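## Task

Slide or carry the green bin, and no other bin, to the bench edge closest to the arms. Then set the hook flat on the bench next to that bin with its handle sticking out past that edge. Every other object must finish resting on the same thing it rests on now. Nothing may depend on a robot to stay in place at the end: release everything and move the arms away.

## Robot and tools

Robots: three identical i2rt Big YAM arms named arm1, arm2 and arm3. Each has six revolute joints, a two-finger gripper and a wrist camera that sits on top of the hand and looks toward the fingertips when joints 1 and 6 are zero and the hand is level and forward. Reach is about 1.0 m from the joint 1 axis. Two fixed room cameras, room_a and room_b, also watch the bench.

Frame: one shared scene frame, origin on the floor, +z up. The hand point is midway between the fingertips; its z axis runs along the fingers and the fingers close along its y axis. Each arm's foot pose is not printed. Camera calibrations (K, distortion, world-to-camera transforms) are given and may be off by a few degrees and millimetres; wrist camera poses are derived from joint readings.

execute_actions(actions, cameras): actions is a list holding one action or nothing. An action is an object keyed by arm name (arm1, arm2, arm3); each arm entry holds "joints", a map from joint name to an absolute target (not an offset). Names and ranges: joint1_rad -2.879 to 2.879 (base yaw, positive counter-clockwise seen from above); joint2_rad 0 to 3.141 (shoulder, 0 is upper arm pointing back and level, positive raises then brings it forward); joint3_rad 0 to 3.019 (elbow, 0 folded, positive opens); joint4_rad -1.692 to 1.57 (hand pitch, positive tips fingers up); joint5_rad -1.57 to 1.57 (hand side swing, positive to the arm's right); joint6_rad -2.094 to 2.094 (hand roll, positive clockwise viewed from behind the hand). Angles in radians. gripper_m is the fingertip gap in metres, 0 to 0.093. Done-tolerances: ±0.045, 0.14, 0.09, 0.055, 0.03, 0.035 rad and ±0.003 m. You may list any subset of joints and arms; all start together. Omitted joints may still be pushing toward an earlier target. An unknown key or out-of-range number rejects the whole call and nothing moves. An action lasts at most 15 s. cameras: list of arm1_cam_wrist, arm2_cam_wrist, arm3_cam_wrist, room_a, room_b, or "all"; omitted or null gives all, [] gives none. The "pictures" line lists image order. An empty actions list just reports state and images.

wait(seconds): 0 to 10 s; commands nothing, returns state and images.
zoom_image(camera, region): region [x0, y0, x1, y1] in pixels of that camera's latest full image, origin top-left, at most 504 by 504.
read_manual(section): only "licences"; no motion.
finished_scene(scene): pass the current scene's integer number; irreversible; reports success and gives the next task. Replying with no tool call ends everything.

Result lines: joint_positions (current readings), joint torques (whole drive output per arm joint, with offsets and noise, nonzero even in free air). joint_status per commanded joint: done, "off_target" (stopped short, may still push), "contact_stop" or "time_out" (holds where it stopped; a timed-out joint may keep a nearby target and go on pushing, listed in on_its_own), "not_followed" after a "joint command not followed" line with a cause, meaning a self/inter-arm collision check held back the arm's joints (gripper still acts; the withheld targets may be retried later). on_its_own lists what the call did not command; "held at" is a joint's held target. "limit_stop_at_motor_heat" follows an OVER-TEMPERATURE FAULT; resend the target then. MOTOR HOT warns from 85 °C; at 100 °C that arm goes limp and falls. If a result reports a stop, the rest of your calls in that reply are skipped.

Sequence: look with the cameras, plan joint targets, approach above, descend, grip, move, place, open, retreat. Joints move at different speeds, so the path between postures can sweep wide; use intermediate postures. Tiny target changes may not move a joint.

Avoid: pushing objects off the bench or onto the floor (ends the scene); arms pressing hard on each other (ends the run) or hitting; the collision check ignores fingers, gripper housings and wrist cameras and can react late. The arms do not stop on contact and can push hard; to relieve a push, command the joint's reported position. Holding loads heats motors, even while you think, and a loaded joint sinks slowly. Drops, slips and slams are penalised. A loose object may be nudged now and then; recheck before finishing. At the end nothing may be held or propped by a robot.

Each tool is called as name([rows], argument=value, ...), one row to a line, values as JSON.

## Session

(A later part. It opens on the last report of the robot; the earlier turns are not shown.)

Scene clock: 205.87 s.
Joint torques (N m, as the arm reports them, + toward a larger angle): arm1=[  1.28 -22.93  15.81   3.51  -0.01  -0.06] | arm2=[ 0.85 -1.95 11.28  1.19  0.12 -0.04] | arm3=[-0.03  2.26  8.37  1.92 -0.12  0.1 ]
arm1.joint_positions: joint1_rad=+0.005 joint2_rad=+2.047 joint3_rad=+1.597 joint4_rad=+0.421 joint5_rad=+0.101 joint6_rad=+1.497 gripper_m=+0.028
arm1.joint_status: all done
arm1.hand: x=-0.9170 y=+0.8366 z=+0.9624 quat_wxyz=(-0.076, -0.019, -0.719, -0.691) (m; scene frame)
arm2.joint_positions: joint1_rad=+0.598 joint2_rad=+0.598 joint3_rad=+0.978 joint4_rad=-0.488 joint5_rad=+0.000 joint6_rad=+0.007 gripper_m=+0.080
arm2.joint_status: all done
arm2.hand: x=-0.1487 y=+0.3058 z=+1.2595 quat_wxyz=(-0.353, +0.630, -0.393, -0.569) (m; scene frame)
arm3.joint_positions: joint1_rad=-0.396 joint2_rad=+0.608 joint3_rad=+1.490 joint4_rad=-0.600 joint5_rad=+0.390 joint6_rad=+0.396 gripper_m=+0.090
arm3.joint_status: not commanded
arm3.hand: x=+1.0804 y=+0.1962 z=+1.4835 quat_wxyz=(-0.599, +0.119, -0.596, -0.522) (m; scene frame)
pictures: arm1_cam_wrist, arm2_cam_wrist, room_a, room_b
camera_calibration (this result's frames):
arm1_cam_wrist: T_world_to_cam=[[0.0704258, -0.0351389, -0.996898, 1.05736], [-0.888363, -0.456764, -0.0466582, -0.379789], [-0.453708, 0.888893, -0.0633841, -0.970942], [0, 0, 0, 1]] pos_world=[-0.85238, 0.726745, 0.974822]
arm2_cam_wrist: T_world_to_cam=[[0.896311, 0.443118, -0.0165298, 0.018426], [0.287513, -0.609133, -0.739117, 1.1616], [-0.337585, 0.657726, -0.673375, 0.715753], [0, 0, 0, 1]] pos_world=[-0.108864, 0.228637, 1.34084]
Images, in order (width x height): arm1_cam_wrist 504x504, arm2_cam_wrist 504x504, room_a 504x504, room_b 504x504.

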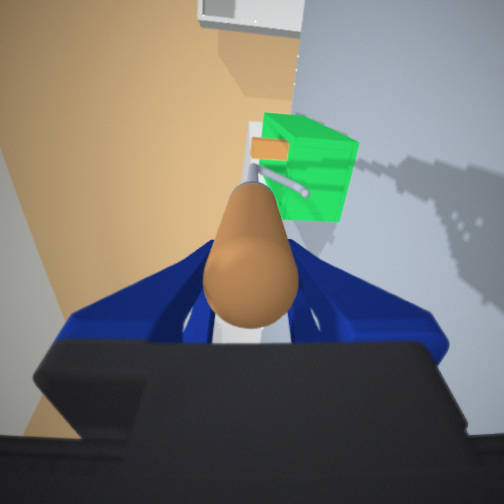

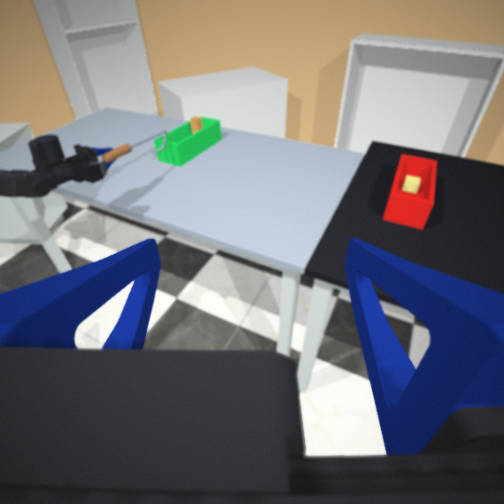

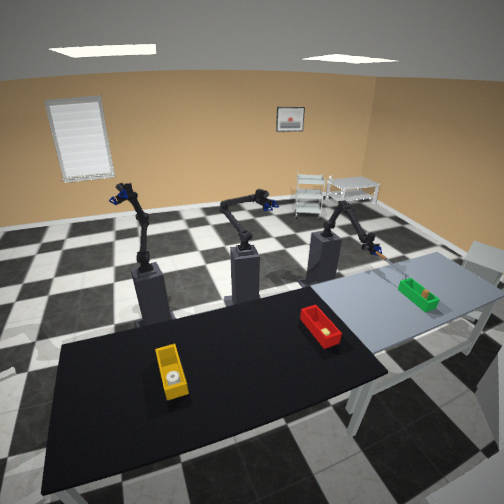

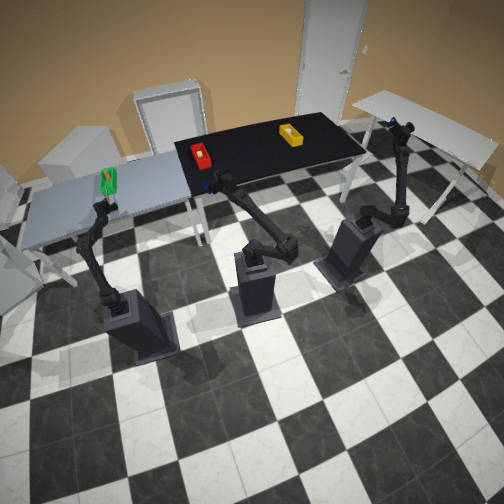

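zoom_image(camera="arm2_cam_wrist", region=[80, 100, 240, 200])

zoom_image(camera="room_a", region=[360, 240, 460, 320])

zoom_image(camera="room_b", region=[70, 155, 150, 225])

Region (80, 100, 240, 200) of arm2_cam_wrist's 504x504 image, scaled by 3.150, with more detail than that image has; it fills the top 315 rows of this view, and the rest is white.

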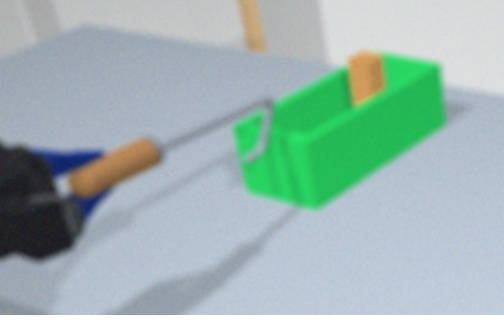

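Region (360, 240, 460, 320) of room_a's 504x504 image, scaled by 5.040, with more detail than that image has; it fills the top 403 rows of this view, and the rest is white.

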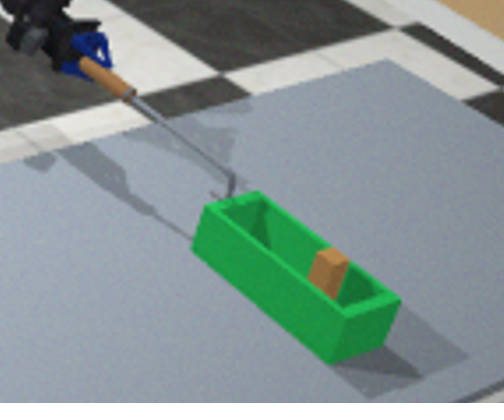

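Region (70, 155, 150, 225) of room_b's 504x504 image, scaled by 6.300, with more detail than that image has; it fills the top 441 rows of this view, and the rest is white.

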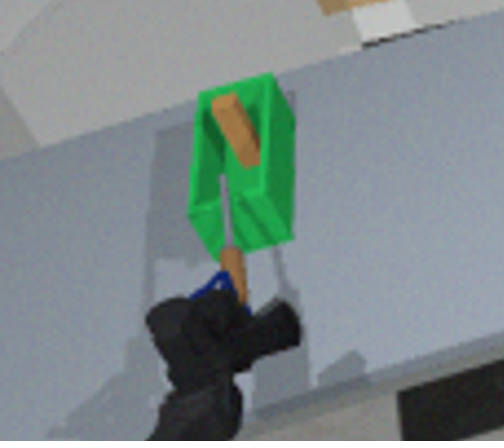

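execute_actions([
  {"arm1":{"joints":{"joint4_rad":0.62}}},
], cameras=["arm1_cam_wrist"])

execute_actions([
  {"arm1":{"joints":{"joint2_rad":2.16,"joint3_rad":1.98,"joint4_rad":0.45}}},
], cameras=["room_b","room_a","arm1_cam_wrist","arm2_cam_wrist"])

zoom_image(camera="arm2_cam_wrist", region=[80, 90, 240, 190])

zoom_image(camera="room_a", region=[360, 240, 460, 320])

zoom_image(camera="room_b", region=[70, 155, 150, 225])

Scene clock: 221.60 s.
Joint torques (N m, as the arm reports them, + toward a larger angle): arm1=[  1.36 -23.05  15.69   4.57  -0.01  -0.07] | arm2=[ 0.89 -2.1  11.29  1.21  0.12 -0.05] | arm3=[-0.5   2.18  8.44  1.7  -0.11  0.09]
arm1.joint_positions: joint1_rad=+0.005 joint2_rad=+2.047 joint3_rad=+1.597 joint4_rad=+0.566 joint5_rad=+0.101 joint6_rad=+1.496 gripper_m=+0.028
arm1.joint_status: all done
arm1.hand: x=-0.9173 y=+0.8353 z=+0.9979 quat_wxyz=(-0.076, -0.022, -0.667, -0.741) (m; scene frame)
arm2.joint_positions: joint1_rad=+0.598 joint2_rad=+0.598 joint3_rad=+0.978 joint4_rad=-0.488 joint5_rad=+0.000 joint6_rad=+0.007 gripper_m=+0.080
arm2.joint_status: not commanded
arm2.hand: x=-0.1487 y=+0.3058 z=+1.2595 quat_wxyz=(-0.353, +0.630, -0.393, -0.569) (m; scene frame)
arm3.joint_positions: joint1_rad=-0.396 joint2_rad=+0.608 joint3_rad=+1.490 joint4_rad=-0.600 joint5_rad=+0.390 joint6_rad=+0.396 gripper_m=+0.090
arm3.joint_status: not commanded
arm3.hand: x=+1.0804 y=+0.1962 z=+1.4835 quat_wxyz=(-0.599, +0.119, -0.596, -0.522) (m; scene frame)
pictures: arm1_cam_wrist
camera_calibration (this result's frames):
arm1_cam_wrist: T_world_to_cam=[[0.0764259, 0.109053, -0.991094, 0.97196], [-0.887298, -0.445979, -0.117495, -0.316352], [-0.45482, 0.888375, 0.0626786, -1.0941], [0, 0, 0, 1]] pos_world=[-0.852602, 0.724892, 0.994711]
Images, in order (width x height): arm1_cam_wrist 504x504.

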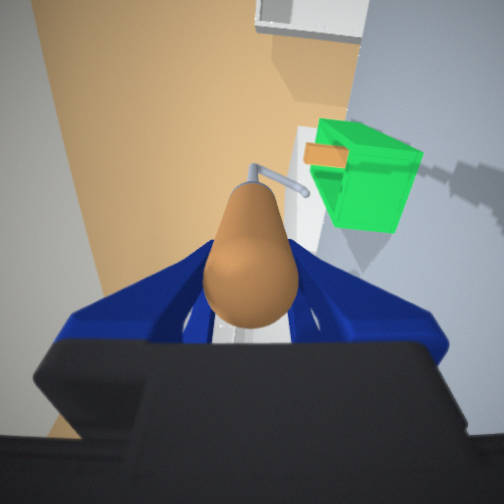

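Scene clock: 223.83 s.
Joint torques (N m, as the arm reports them, + toward a larger angle): arm1=[  0.94 -25.26  17.09   3.21  -0.03  -0.07] | arm2=[ 0.82 -2.06 11.29  1.26  0.11 -0.05] | arm3=[ 0.02  1.62  8.51  1.85 -0.09  0.12]
arm1.joint_positions: joint1_rad=+0.005 joint2_rad=+2.205 joint3_rad=+1.886 joint4_rad=+0.424 joint5_rad=+0.101 joint6_rad=+1.496 gripper_m=+0.028
arm1.joint_status: joint3_rad time_out (moved +0.289 of +0.383); the others done
arm1.on_its_own: joint3_rad reads +1.886 and still pushes toward +1.980 since a time_out
arm1.hand: x=-0.9152 y=+0.8996 z=+0.9997 quat_wxyz=(-0.076, -0.021, -0.672, -0.737) (m; scene frame)
arm2.joint_positions: joint1_rad=+0.598 joint2_rad=+0.598 joint3_rad=+0.978 joint4_rad=-0.488 joint5_rad=+0.000 joint6_rad=+0.007 gripper_m=+0.080
arm2.joint_status: not commanded
arm2.hand: x=-0.1487 y=+0.3058 z=+1.2595 quat_wxyz=(-0.353, +0.630, -0.393, -0.569) (m; scene frame)
arm3.joint_positions: joint1_rad=-0.396 joint2_rad=+0.608 joint3_rad=+1.490 joint4_rad=-0.600 joint5_rad=+0.390 joint6_rad=+0.396 gripper_m=+0.090
arm3.joint_status: not commanded
arm3.hand: x=+1.0804 y=+0.1962 z=+1.4835 quat_wxyz=(-0.599, +0.119, -0.596, -0.522) (m; scene frame)
pictures: arm1_cam_wrist, arm2_cam_wrist, room_a, room_b
camera_calibration (this result's frames):
arm1_cam_wrist: T_world_to_cam=[[0.0760226, 0.0969483, -0.992382, 0.978382], [-0.88738, -0.447308, -0.111678, -0.29025], [-0.454728, 0.88911, 0.0520245, -1.14024], [0, 0, 0, 1]] pos_world=[-0.850439, 0.789112, 0.997834]
arm2_cam_wrist: T_world_to_cam=[[0.896311, 0.443118, -0.0165298, 0.018426], [0.287513, -0.609133, -0.739117, 1.1616], [-0.337585, 0.657726, -0.673375, 0.715753], [0, 0, 0, 1]] pos_world=[-0.108864, 0.228637, 1.34084]
Images, in order (width x height): arm1_cam_wrist 504x504, arm2_cam_wrist 504x504, room_a 504x504, room_b 504x504.

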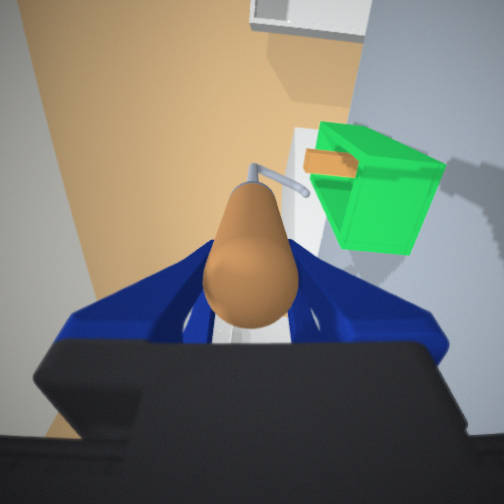

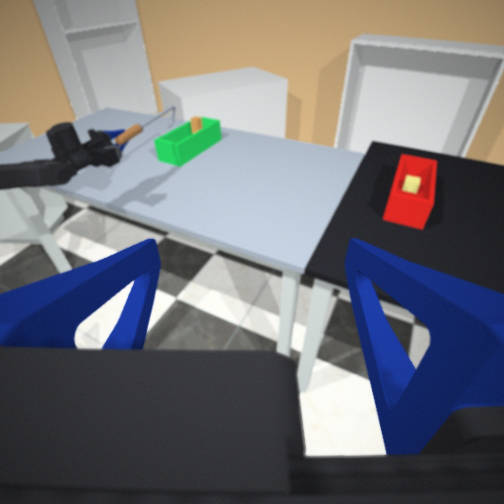

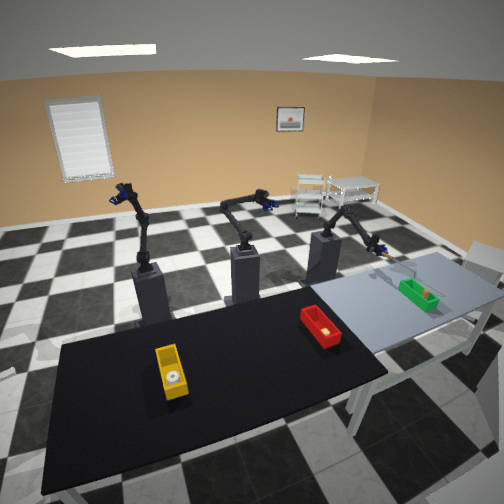

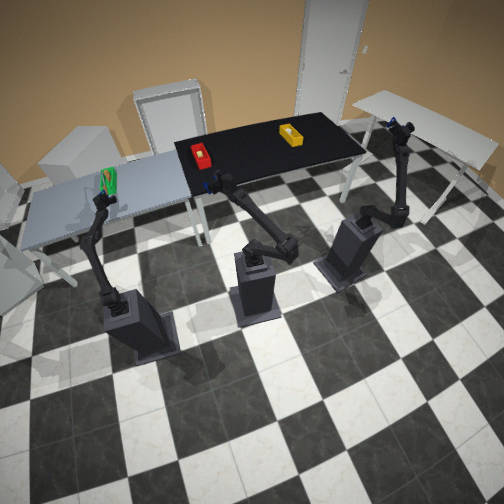

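Region (80, 90, 240, 190) of arm2_cam_wrist's 504x504 image, scaled by 3.150, with more detail than that image has; it fills the top 315 rows of this view, and the rest is white.

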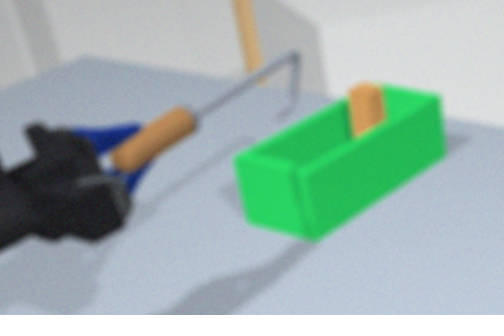

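Region (360, 240, 460, 320) of room_a's 504x504 image, scaled by 5.040, with more detail than that image has; it fills the top 403 rows of this view, and the rest is white.

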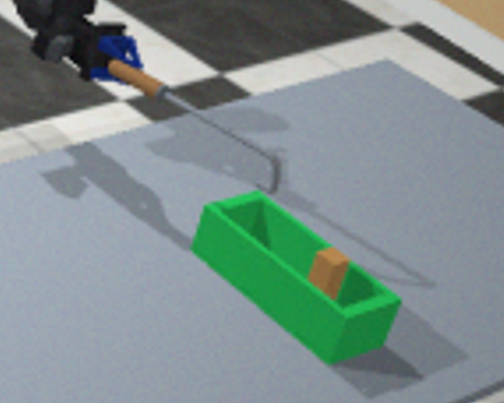

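Region (70, 155, 150, 225) of room_b's 504x504 image, scaled by 6.300, with more detail than that image has; it fills the top 441 rows of this view, and the rest is white.

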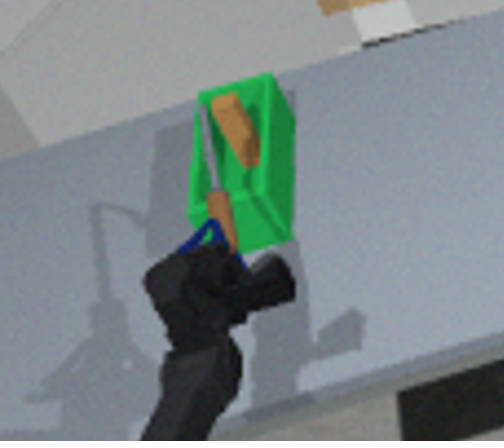

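execute_actions([
  {"arm1":{"joints":{"joint3_rad":1.94,"joint4_rad":0.27}}},
], cameras=["room_a","arm1_cam_wrist","arm2_cam_wrist"])

zoom_image(camera="arm2_cam_wrist", region=[80, 90, 240, 190])

zoom_image(camera="room_a", region=[360, 240, 460, 320])

Scene clock: 229.73 s.
Joint torques (N m, as the arm reports them, + toward a larger angle): arm1=[  1.41 -25.44  13.94   2.92   0.    -0.07] | arm2=[ 0.82 -2.11 11.27  1.19  0.13 -0.03] | arm3=[-0.07  1.76  8.44  1.87 -0.11  0.08]
arm1.joint_positions: joint1_rad=+0.005 joint2_rad=+2.205 joint3_rad=+1.886 joint4_rad=+0.252 joint5_rad=+0.101 joint6_rad=+1.496 gripper_m=+0.028
arm1.joint_status: all done
arm1.hand: x=-0.9149 y=+0.9000 z=+0.9578 quat_wxyz=(-0.076, -0.017, -0.732, -0.677) (m; scene frame)
arm2.joint_positions: joint1_rad=+0.598 joint2_rad=+0.598 joint3_rad=+0.978 joint4_rad=-0.488 joint5_rad=+0.000 joint6_rad=+0.007 gripper_m=+0.080
arm2.joint_status: not commanded
arm2.hand: x=-0.1487 y=+0.3058 z=+1.2595 quat_wxyz=(-0.353, +0.630, -0.393, -0.569) (m; scene frame)
arm3.joint_positions: joint1_rad=-0.396 joint2_rad=+0.608 joint3_rad=+1.490 joint4_rad=-0.600 joint5_rad=+0.390 joint6_rad=+0.396 gripper_m=+0.090
arm3.joint_status: not commanded
arm3.hand: x=+1.0804 y=+0.1962 z=+1.4835 quat_wxyz=(-0.599, +0.119, -0.596, -0.522) (m; scene frame)
pictures: arm1_cam_wrist, arm2_cam_wrist, room_a
camera_calibration (this result's frames):
arm1_cam_wrist: T_world_to_cam=[[0.07024, -0.0736317, -0.994809, 1.08728], [-0.888279, -0.458401, -0.0287894, -0.364713], [-0.453901, 0.88569, -0.0976036, -0.99118], [0, 0, 0, 1]] pos_world=[-0.850235, 0.790752, 0.974398]
arm2_cam_wrist: T_world_to_cam=[[0.896311, 0.443118, -0.0165298, 0.018426], [0.287513, -0.609133, -0.739117, 1.1616], [-0.337585, 0.657726, -0.673375, 0.715753], [0, 0, 0, 1]] pos_world=[-0.108864, 0.228637, 1.34084]
Images, in order (width x height): arm1_cam_wrist 504x504, arm2_cam_wrist 504x504, room_a 504x504.

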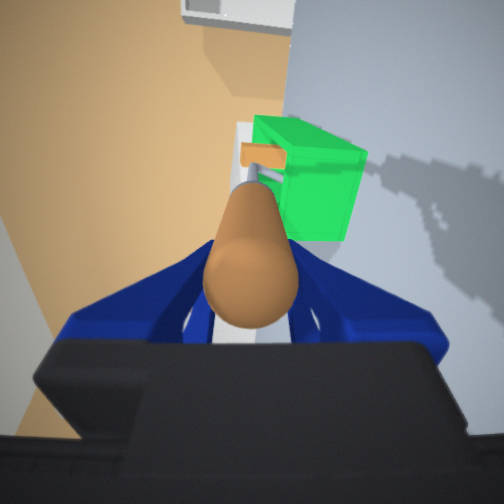

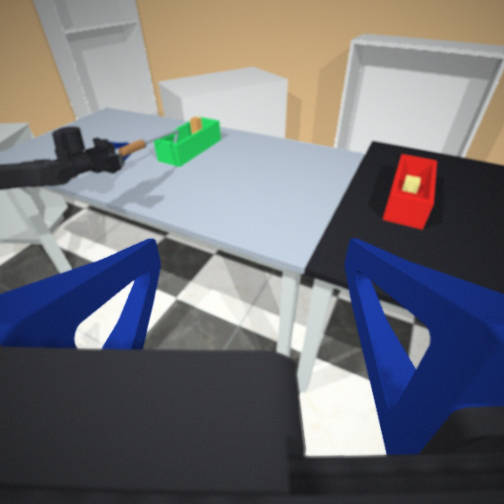

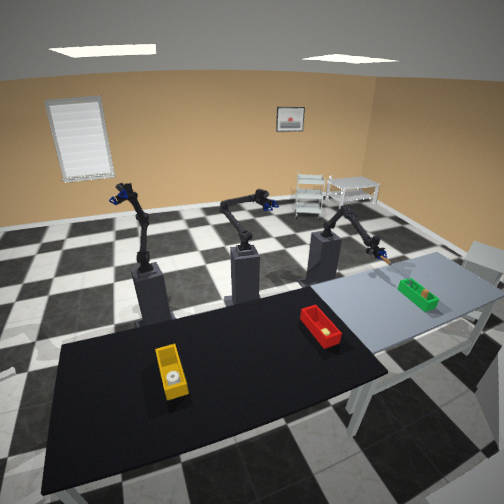

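Region (80, 90, 240, 190) of arm2_cam_wrist's 504x504 image, scaled by 3.150, with more detail than that image has; it fills the top 315 rows of this view, and the rest is white.

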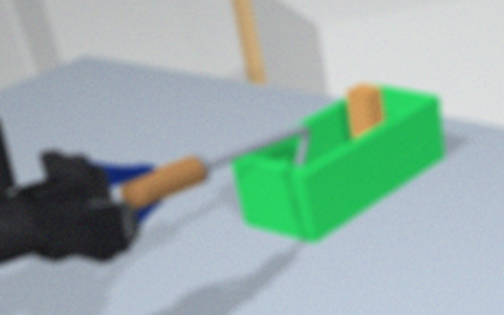

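Region (360, 240, 460, 320) of room_a's 504x504 image, scaled by 5.040, with more detail than that image has; it fills the top 403 rows of this view, and the rest is white.

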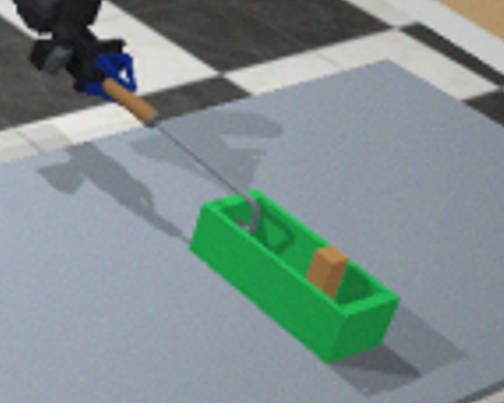

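execute_actions([
  {"arm1":{"joints":{"joint2_rad":1.915,"joint3_rad":1.44,"joint4_rad":0.49}}},
], cameras=["room_a","arm1_cam_wrist","arm2_cam_wrist"])

zoom_image(camera="arm2_cam_wrist", region=[50, 90, 240, 220])

Scene clock: 235.73 s.
Joint torques (N m, as the arm reports them, + toward a larger angle): arm1=[  0.98 -20.29  12.14   3.93   0.04  -0.07] | arm2=[ 0.81 -2.   11.32  1.23  0.12 -0.04] | arm3=[-0.16  2.16  8.4   1.82 -0.07  0.13]
arm1.joint_positions: joint1_rad=+0.005 joint2_rad=+1.949 joint3_rad=+1.399 joint4_rad=+0.451 joint5_rad=+0.101 joint6_rad=+1.496 gripper_m=+0.028
arm1.joint_status: all done
arm1.hand: x=-0.9186 y=+0.7861 z=+0.9333 quat_wxyz=(-0.076, -0.017, -0.743, -0.665) (m; scene frame)
arm2.joint_positions: joint1_rad=+0.598 joint2_rad=+0.598 joint3_rad=+0.978 joint4_rad=-0.488 joint5_rad=+0.000 joint6_rad=+0.007 gripper_m=+0.080
arm2.joint_status: not commanded
arm2.hand: x=-0.1487 y=+0.3058 z=+1.2595 quat_wxyz=(-0.353, +0.630, -0.393, -0.569) (m; scene frame)
arm3.joint_positions: joint1_rad=-0.396 joint2_rad=+0.608 joint3_rad=+1.490 joint4_rad=-0.600 joint5_rad=+0.390 joint6_rad=+0.396 gripper_m=+0.090
arm3.joint_status: not commanded
arm3.hand: x=+1.0804 y=+0.1962 z=+1.4835 quat_wxyz=(-0.599, +0.119, -0.596, -0.522) (m; scene frame)
pictures: arm1_cam_wrist, arm2_cam_wrist, room_a
camera_calibration (this result's frames):
arm1_cam_wrist: T_world_to_cam=[[0.0691536, -0.105084, -0.992056, 1.07601], [-0.888393, -0.45889, -0.0133194, -0.435119], [-0.453845, 0.882257, -0.12509, -0.865913], [0, 0, 0, 1]] pos_world=[-0.853957, 0.677357, 0.953347]
arm2_cam_wrist: T_world_to_cam=[[0.896311, 0.443118, -0.0165298, 0.018426], [0.287513, -0.609133, -0.739117, 1.1616], [-0.337585, 0.657726, -0.673375, 0.715753], [0, 0, 0, 1]] pos_world=[-0.108864, 0.228637, 1.34084]
Images, in order (width x height): arm1_cam_wrist 504x504, arm2_cam_wrist 504x504, room_a 504x504.

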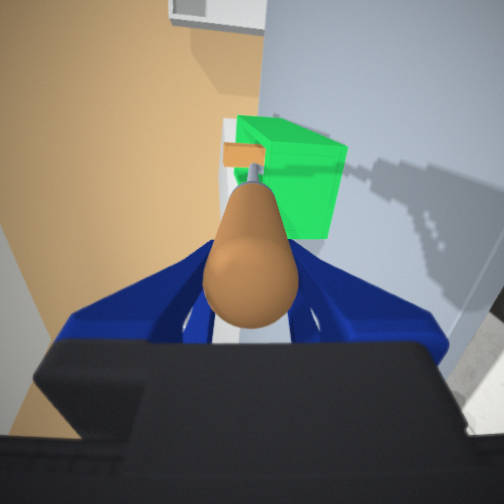

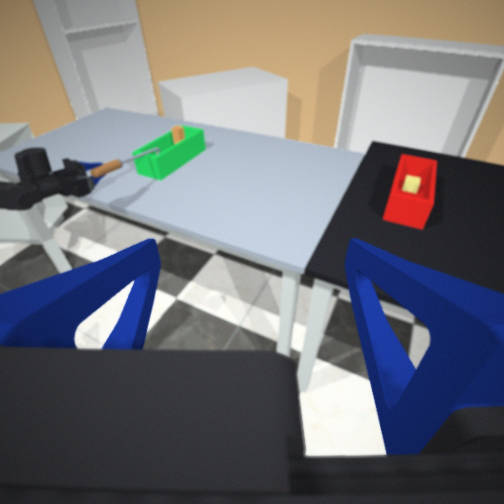

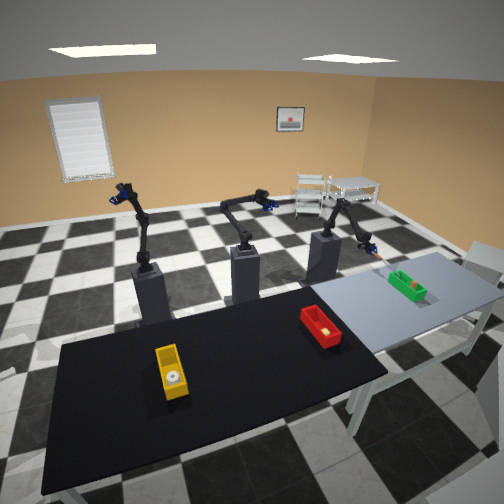

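Region (50, 90, 240, 220) of arm2_cam_wrist's 504x504 image, scaled by 2.653, with more detail than that image has; it fills the top 345 rows of this view, and the rest is white.

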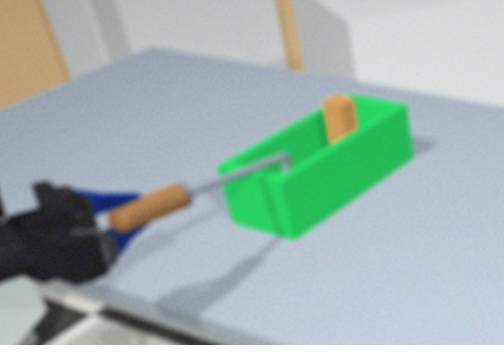

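execute_actions([
  {"arm1":{"joints":{"joint2_rad":1.655,"joint3_rad":1.05,"joint4_rad":0.63}}},
], cameras=["room_a","arm1_cam_wrist","arm2_cam_wrist","room_b"])

zoom_image(camera="room_b", region=[50, 160, 170, 250])

Scene clock: 242.13 s.
Joint torques (N m, as the arm reports them, + toward a larger angle): arm1=[  1.34 -15.96  10.53   4.26   0.01  -0.07] | arm2=[ 0.63 -1.97 11.29  1.16  0.12 -0.05] | arm3=[-0.59  2.13  8.18  1.91 -0.1   0.12]
arm1.joint_positions: joint1_rad=+0.005 joint2_rad=+1.688 joint3_rad=+1.022 joint4_rad=+0.584 joint5_rad=+0.101 joint6_rad=+1.496 gripper_m=+0.028
arm1.joint_status: all done
arm1.hand: x=-0.9226 y=+0.6699 z=+0.9431 quat_wxyz=(-0.076, -0.017, -0.737, -0.671) (m; scene frame)
arm2.joint_positions: joint1_rad=+0.598 joint2_rad=+0.598 joint3_rad=+0.978 joint4_rad=-0.488 joint5_rad=+0.000 joint6_rad=+0.007 gripper_m=+0.080
arm2.joint_status: not commanded
arm2.hand: x=-0.1487 y=+0.3058 z=+1.2595 quat_wxyz=(-0.353, +0.630, -0.393, -0.569) (m; scene frame)
arm3.joint_positions: joint1_rad=-0.396 joint2_rad=+0.608 joint3_rad=+1.490 joint4_rad=-0.600 joint5_rad=+0.390 joint6_rad=+0.396 gripper_m=+0.090
arm3.joint_status: not commanded
arm3.hand: x=+1.0804 y=+0.1962 z=+1.4835 quat_wxyz=(-0.599, +0.119, -0.596, -0.522) (m; scene frame)
pictures: arm1_cam_wrist, arm2_cam_wrist, room_a, room_b
camera_calibration (this result's frames):
arm1_cam_wrist: T_world_to_cam=[[0.0697168, -0.0888003, -0.993607, 1.06478], [-0.888336, -0.458697, -0.0213359, -0.48439], [-0.45387, 0.884144, -0.110863, -0.778709], [0, 0, 0, 1]] pos_world=[-0.857967, 0.560856, 0.961311]
arm2_cam_wrist: T_world_to_cam=[[0.896311, 0.443118, -0.0165298, 0.018426], [0.287513, -0.609133, -0.739117, 1.1616], [-0.337585, 0.657726, -0.673375, 0.715753], [0, 0, 0, 1]] pos_world=[-0.108864, 0.228637, 1.34084]
Images, in order (width x height): arm1_cam_wrist 504x504, arm2_cam_wrist 504x504, room_a 504x504, room_b 504x504.

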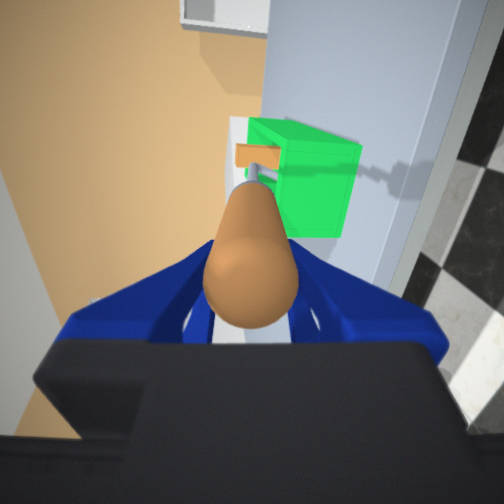

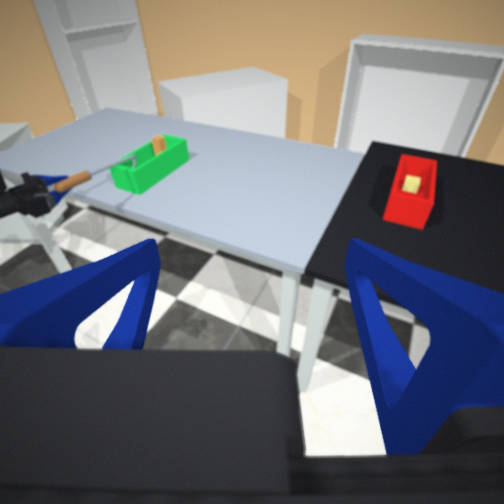

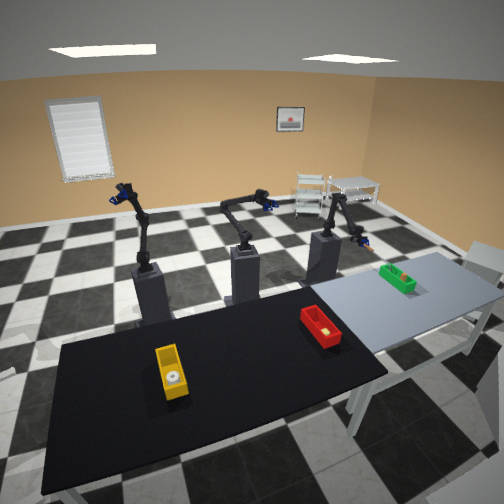

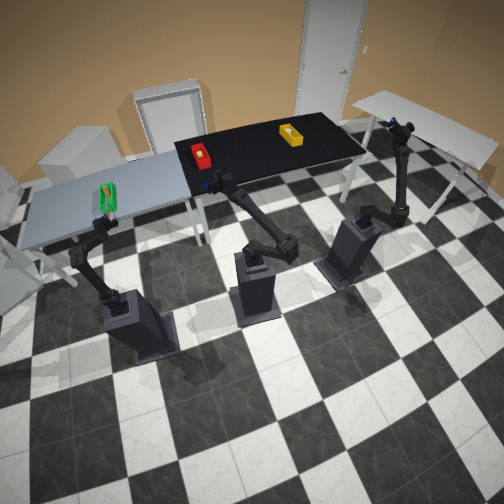

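Region (50, 160, 170, 250) of room_b's 504x504 image, scaled by 4.200, with more detail than that image has; it fills the top 378 rows of this view, and the rest is white.

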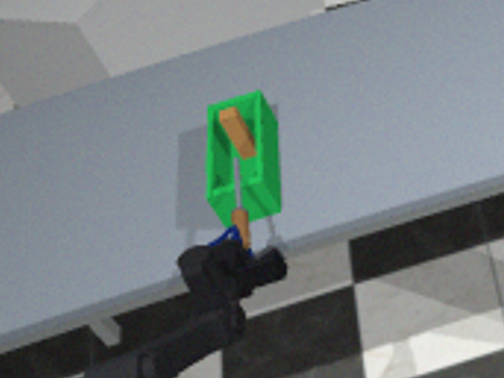

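execute_actions([
  {"arm1":{"joints":{"joint2_rad":1.485,"joint3_rad":0.785,"joint4_rad":0.715}},"arm2":{"joints":{"joint1_rad":0.95}}},
], cameras=["arm1_cam_wrist","arm2_cam_wrist","room_b"])

zoom_image(camera="room_b", region=[50, 160, 170, 250])

Scene clock: 248.10 s.
Joint torques (N m, as the arm reports them, + toward a larger angle): arm1=[  1.38 -12.82  10.12   4.46   0.01  -0.07] | arm2=[ 0.7  -1.96 11.26  1.18  0.12 -0.05] | arm3=[-0.26  1.73  8.49  1.84 -0.08  0.09]
arm1.joint_positions: joint1_rad=+0.005 joint2_rad=+1.518 joint3_rad=+0.755 joint4_rad=+0.665 joint5_rad=+0.101 joint6_rad=+1.496 gripper_m=+0.028
arm1.joint_status: all done
arm1.hand: x=-0.9255 y=+0.5814 z=+0.9255 quat_wxyz=(-0.076, -0.017, -0.743, -0.665) (m; scene frame)
arm2.joint_positions: joint1_rad=+0.948 joint2_rad=+0.598 joint3_rad=+0.978 joint4_rad=-0.488 joint5_rad=+0.000 joint6_rad=+0.007 gripper_m=+0.080
arm2.joint_status: all done
arm2.hand: x=-0.2462 y=+0.2344 z=+1.2589 quat_wxyz=(-0.248, +0.690, -0.277, -0.621) (m; scene frame)
arm3.joint_positions: joint1_rad=-0.396 joint2_rad=+0.608 joint3_rad=+1.490 joint4_rad=-0.600 joint5_rad=+0.390 joint6_rad=+0.396 gripper_m=+0.090
arm3.joint_status: not commanded
arm3.hand: x=+1.0804 y=+0.1962 z=+1.4835 quat_wxyz=(-0.599, +0.119, -0.596, -0.522) (m; scene frame)
pictures: arm1_cam_wrist, arm2_cam_wrist, room_b
camera_calibration (this result's frames):
arm1_cam_wrist: T_world_to_cam=[[0.0691798, -0.104327, -0.992134, 1.04684], [-0.888391, -0.458884, -0.0136924, -0.534937], [-0.453846, 0.88235, -0.124429, -0.690125], [0, 0, 0, 1]] pos_world=[-0.860864, 0.472672, 0.945413]
arm2_cam_wrist: T_world_to_cam=[[0.68965, 0.723986, -0.0150814, 0.0189447], [0.480899, -0.473464, -0.737948, 1.16004], [-0.541405, 0.501673, -0.674689, 0.717437], [0, 0, 0, 1]] pos_world=[-0.182504, 0.175603, 1.34038]
Images, in order (width x height): arm1_cam_wrist 504x504, arm2_cam_wrist 504x504, room_b 504x504.

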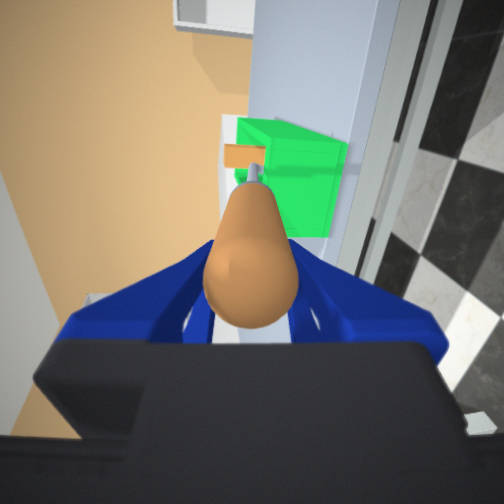

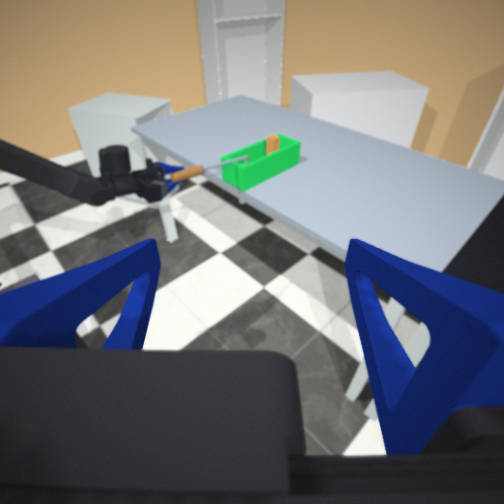

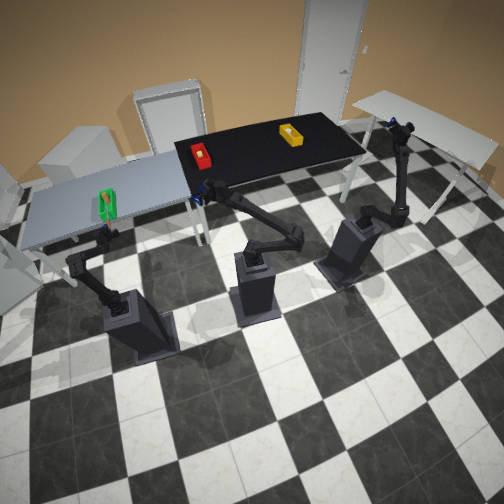

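Region (50, 160, 170, 250) of room_b's 504x504 image, scaled by 4.200, with more detail than that image has; it fills the top 378 rows of this view, and the rest is white.

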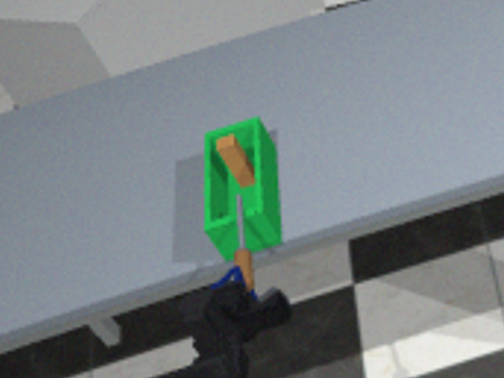

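execute_actions([
  {"arm1":{"joints":{"joint4_rad":0.95}}},
], cameras=["arm1_cam_wrist"])

execute_actions([
  {"arm1":{"joints":{"joint1_rad":-0.06}}},
], cameras=[])

execute_actions([
  {"arm1":{"joints":{"joint1_rad":-0.12}}},
], cameras=[])

execute_actions([
  {"arm1":{"joints":{"joint1_rad":-0.18}}},
], cameras=["arm1_cam_wrist"])

execute_actions([
  {"arm1":{"joints":{"joint2_rad":1.95,"joint3_rad":1.32,"joint4_rad":0.76}}},
], cameras=["arm1_cam_wrist","arm2_cam_wrist","room_a"])

Scene clock: 257.93 s.
Joint torques (N m, as the arm reports them, + toward a larger angle): arm1=[  1.48 -12.45  10.27   4.61  -0.01  -0.07] | arm2=[ 0.81 -1.93 11.32  1.21  0.12 -0.06] | arm3=[-0.72  1.75  8.38  1.94 -0.09  0.1 ]
arm1.joint_positions: joint1_rad=+0.005 joint2_rad=+1.518 joint3_rad=+0.752 joint4_rad=+0.895 joint5_rad=+0.101 joint6_rad=+1.496 gripper_m=+0.028
arm1.joint_status: all done
arm1.hand: x=-0.9259 y=+0.5801 z=+0.9800 quat_wxyz=(-0.076, -0.022, -0.662, -0.745) (m; scene frame)
arm2.joint_positions: joint1_rad=+0.948 joint2_rad=+0.598 joint3_rad=+0.978 joint4_rad=-0.488 joint5_rad=+0.000 joint6_rad=+0.007 gripper_m=+0.080
arm2.joint_status: not commanded
arm2.hand: x=-0.2462 y=+0.2344 z=+1.2589 quat_wxyz=(-0.248, +0.690, -0.277, -0.621) (m; scene frame)
arm3.joint_positions: joint1_rad=-0.396 joint2_rad=+0.608 joint3_rad=+1.490 joint4_rad=-0.600 joint5_rad=+0.390 joint6_rad=+0.396 gripper_m=+0.090
arm3.joint_status: not commanded
arm3.hand: x=+1.0804 y=+0.1962 z=+1.4835 quat_wxyz=(-0.599, +0.119, -0.596, -0.522) (m; scene frame)
pictures: arm1_cam_wrist
camera_calibration (this result's frames):
arm1_cam_wrist: T_world_to_cam=[[0.0772172, 0.121465, -0.989588, 0.974826], [-0.887186, -0.444498, -0.123786, -0.434478], [-0.454906, 0.887506, 0.0734395, -0.880232], [0, 0, 0, 1]] pos_world=[-0.861159, 0.469679, 0.975537]
Images, in order (width x height): arm1_cam_wrist 504x504.

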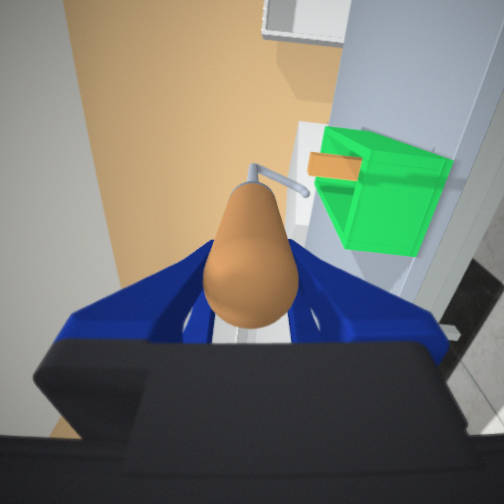

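Scene clock: 258.80 s.
Joint torques (N m, as the arm reports them, + toward a larger angle): arm1=[  1.48 -12.58  10.27   4.59  -0.01  -0.07] | arm2=[ 0.72 -2.   11.33  1.19  0.12 -0.05] | arm3=[-0.23  1.98  8.45  1.87 -0.13  0.12]
arm1.joint_positions: joint1_rad=-0.065 joint2_rad=+1.518 joint3_rad=+0.752 joint4_rad=+0.895 joint5_rad=+0.101 joint6_rad=+1.496 gripper_m=+0.028
arm1.joint_status: all done
arm1.hand: x=-0.8849 y=+0.5760 z=+0.9803 quat_wxyz=(-0.102, -0.045, -0.661, -0.742) (m; scene frame)
arm2.joint_positions: joint1_rad=+0.948 joint2_rad=+0.598 joint3_rad=+0.978 joint4_rad=-0.488 joint5_rad=+0.000 joint6_rad=+0.007 gripper_m=+0.080
arm2.joint_status: not commanded
arm2.hand: x=-0.2462 y=+0.2344 z=+1.2589 quat_wxyz=(-0.248, +0.690, -0.277, -0.621) (m; scene frame)
arm3.joint_positions: joint1_rad=-0.396 joint2_rad=+0.608 joint3_rad=+1.490 joint4_rad=-0.600 joint5_rad=+0.390 joint6_rad=+0.396 gripper_m=+0.090
arm3.joint_status: not commanded
arm3.hand: x=+1.0804 y=+0.1962 z=+1.4835 quat_wxyz=(-0.599, +0.119, -0.596, -0.522) (m; scene frame)
pictures: none
No camera images: the call's "cameras" was empty. Leave "cameras" out to get every camera's image.

Scene clock: 259.63 s.
Joint torques (N m, as the arm reports them, + toward a larger angle): arm1=[  1.12 -12.58  10.25   4.61   0.    -0.07] | arm2=[ 0.8  -2.02 11.31  1.2   0.13 -0.05] | arm3=[ 0.43  1.5   8.29  1.83 -0.12  0.11]
arm1.joint_positions: joint1_rad=-0.123 joint2_rad=+1.518 joint3_rad=+0.752 joint4_rad=+0.895 joint5_rad=+0.101 joint6_rad=+1.496 gripper_m=+0.028
arm1.joint_status: all done
arm1.hand: x=-0.8512 y=+0.5704 z=+0.9806 quat_wxyz=(-0.124, -0.064, -0.659, -0.739) (m; scene frame)
arm2.joint_positions: joint1_rad=+0.948 joint2_rad=+0.598 joint3_rad=+0.978 joint4_rad=-0.488 joint5_rad=+0.000 joint6_rad=+0.007 gripper_m=+0.080
arm2.joint_status: not commanded
arm2.hand: x=-0.2462 y=+0.2344 z=+1.2589 quat_wxyz=(-0.248, +0.690, -0.277, -0.621) (m; scene frame)
arm3.joint_positions: joint1_rad=-0.396 joint2_rad=+0.608 joint3_rad=+1.490 joint4_rad=-0.600 joint5_rad=+0.390 joint6_rad=+0.396 gripper_m=+0.090
arm3.joint_status: not commanded
arm3.hand: x=+1.0804 y=+0.1962 z=+1.4835 quat_wxyz=(-0.599, +0.119, -0.596, -0.522) (m; scene frame)
pictures: none
No camera images: the call's "cameras" was empty. Leave "cameras" out to get every camera's image.

Scene clock: 260.47 s.
Joint torques (N m, as the arm reports them, + toward a larger angle): arm1=[  1.24 -12.75  10.31   4.61   0.    -0.07] | arm2=[ 0.81 -2.02 11.35  1.22  0.13 -0.04] | arm3=[-0.16  1.75  8.54  1.86 -0.11  0.15]
arm1.joint_positions: joint1_rad=-0.183 joint2_rad=+1.518 joint3_rad=+0.752 joint4_rad=+0.895 joint5_rad=+0.101 joint6_rad=+1.496 gripper_m=+0.028
arm1.joint_status: all done
arm1.hand: x=-0.8167 y=+0.5626 z=+0.9808 quat_wxyz=(-0.146, -0.083, -0.657, -0.735) (m; scene frame)
arm2.joint_positions: joint1_rad=+0.948 joint2_rad=+0.598 joint3_rad=+0.978 joint4_rad=-0.488 joint5_rad=+0.000 joint6_rad=+0.007 gripper_m=+0.080
arm2.joint_status: not commanded
arm2.hand: x=-0.2462 y=+0.2344 z=+1.2589 quat_wxyz=(-0.248, +0.690, -0.277, -0.621) (m; scene frame)
arm3.joint_positions: joint1_rad=-0.396 joint2_rad=+0.608 joint3_rad=+1.490 joint4_rad=-0.600 joint5_rad=+0.390 joint6_rad=+0.396 gripper_m=+0.090
arm3.joint_status: not commanded
arm3.hand: x=+1.0804 y=+0.1962 z=+1.4835 quat_wxyz=(-0.599, +0.119, -0.596, -0.522) (m; scene frame)
pictures: arm1_cam_wrist
camera_calibration (this result's frames):
arm1_cam_wrist: T_world_to_cam=[[0.100066, 0.10587, -0.989332, 0.996474], [-0.954455, -0.270673, -0.125503, -0.496267], [-0.281073, 0.956832, 0.0739625, -0.712667], [0, 0, 0, 1]] pos_world=[-0.773689, 0.44208, 0.976272]
Images, in order (width x height): arm1_cam_wrist 504x504.

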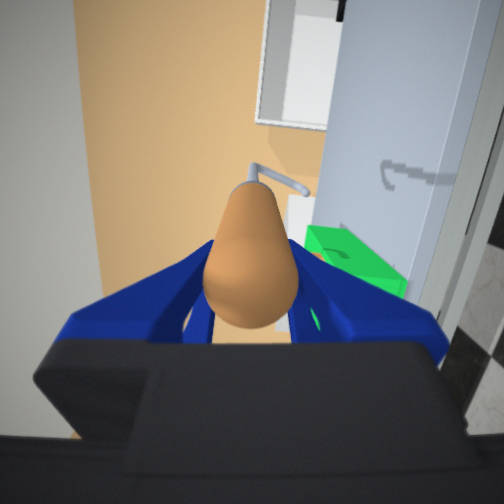

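Scene clock: 261.67 s.
Joint torques (N m, as the arm reports them, + toward a larger angle): arm1=[  1.08 -18.62  14.15   3.06   0.01  -0.09] | arm2=[ 0.77 -1.98 11.34  1.18  0.14 -0.05] | arm3=[ 0.07  2.13  8.31  1.87 -0.12  0.08]
arm1.joint_positions: joint1_rad=-0.183 joint2_rad=+1.974 joint3_rad=+1.241 joint4_rad=+0.739 joint5_rad=+0.101 joint6_rad=+1.498 gripper_m=+0.028
arm1.joint_status: all done
arm1.hand: x=-0.7778 y=+0.7316 z=+0.8988 quat_wxyz=(-0.142, -0.086, -0.702, -0.693) (m; scene frame)
arm2.joint_positions: joint1_rad=+0.948 joint2_rad=+0.598 joint3_rad=+0.978 joint4_rad=-0.488 joint5_rad=+0.000 joint6_rad=+0.007 gripper_m=+0.080
arm2.joint_status: not commanded
arm2.hand: x=-0.2462 y=+0.2344 z=+1.2589 quat_wxyz=(-0.248, +0.690, -0.277, -0.621) (m; scene frame)
arm3.joint_positions: joint1_rad=-0.396 joint2_rad=+0.608 joint3_rad=+1.490 joint4_rad=-0.600 joint5_rad=+0.390 joint6_rad=+0.396 gripper_m=+0.090
arm3.joint_status: not commanded
arm3.hand: x=+1.0804 y=+0.1962 z=+1.4835 quat_wxyz=(-0.599, +0.119, -0.596, -0.522) (m; scene frame)
pictures: arm1_cam_wrist, arm2_cam_wrist, room_a
camera_calibration (this result's frames):
arm1_cam_wrist: T_world_to_cam=[[0.0704674, -0.0132579, -0.997426, 0.964999], [-0.957491, -0.281294, -0.0639071, -0.473709], [-0.279723, 0.95953, -0.0325164, -0.762558], [0, 0, 0, 1]] pos_world=[-0.734878, 0.61124, 0.907446]
arm2_cam_wrist: T_world_to_cam=[[0.68965, 0.723986, -0.0150814, 0.0189447], [0.480899, -0.473464, -0.737948, 1.16004], [-0.541405, 0.501673, -0.674689, 0.717437], [0, 0, 0, 1]] pos_world=[-0.182504, 0.175603, 1.34038]
Images, in order (width x height): arm1_cam_wrist 504x504, arm2_cam_wrist 504x504, room_a 504x504.

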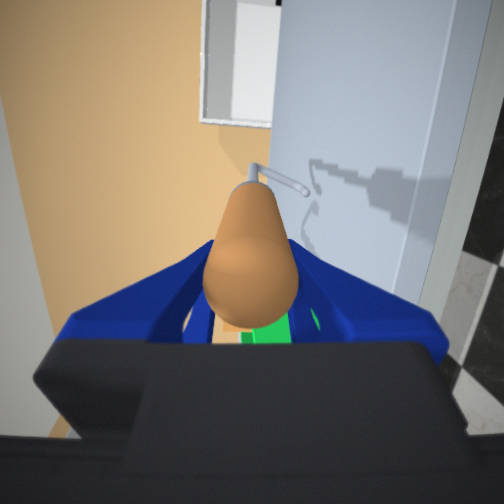

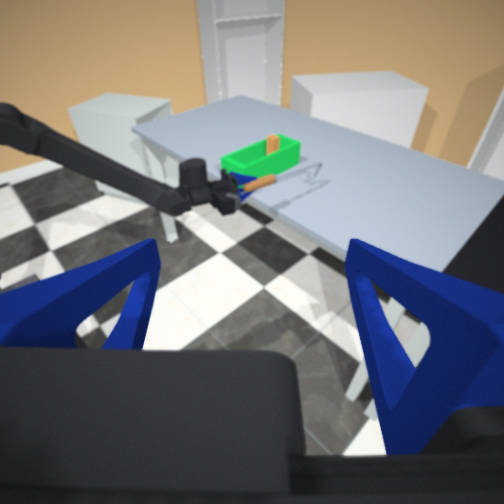

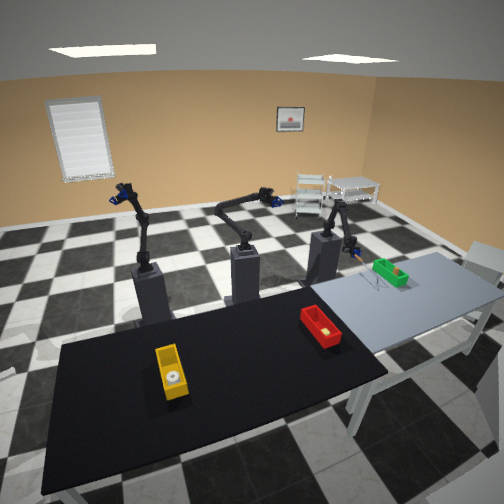

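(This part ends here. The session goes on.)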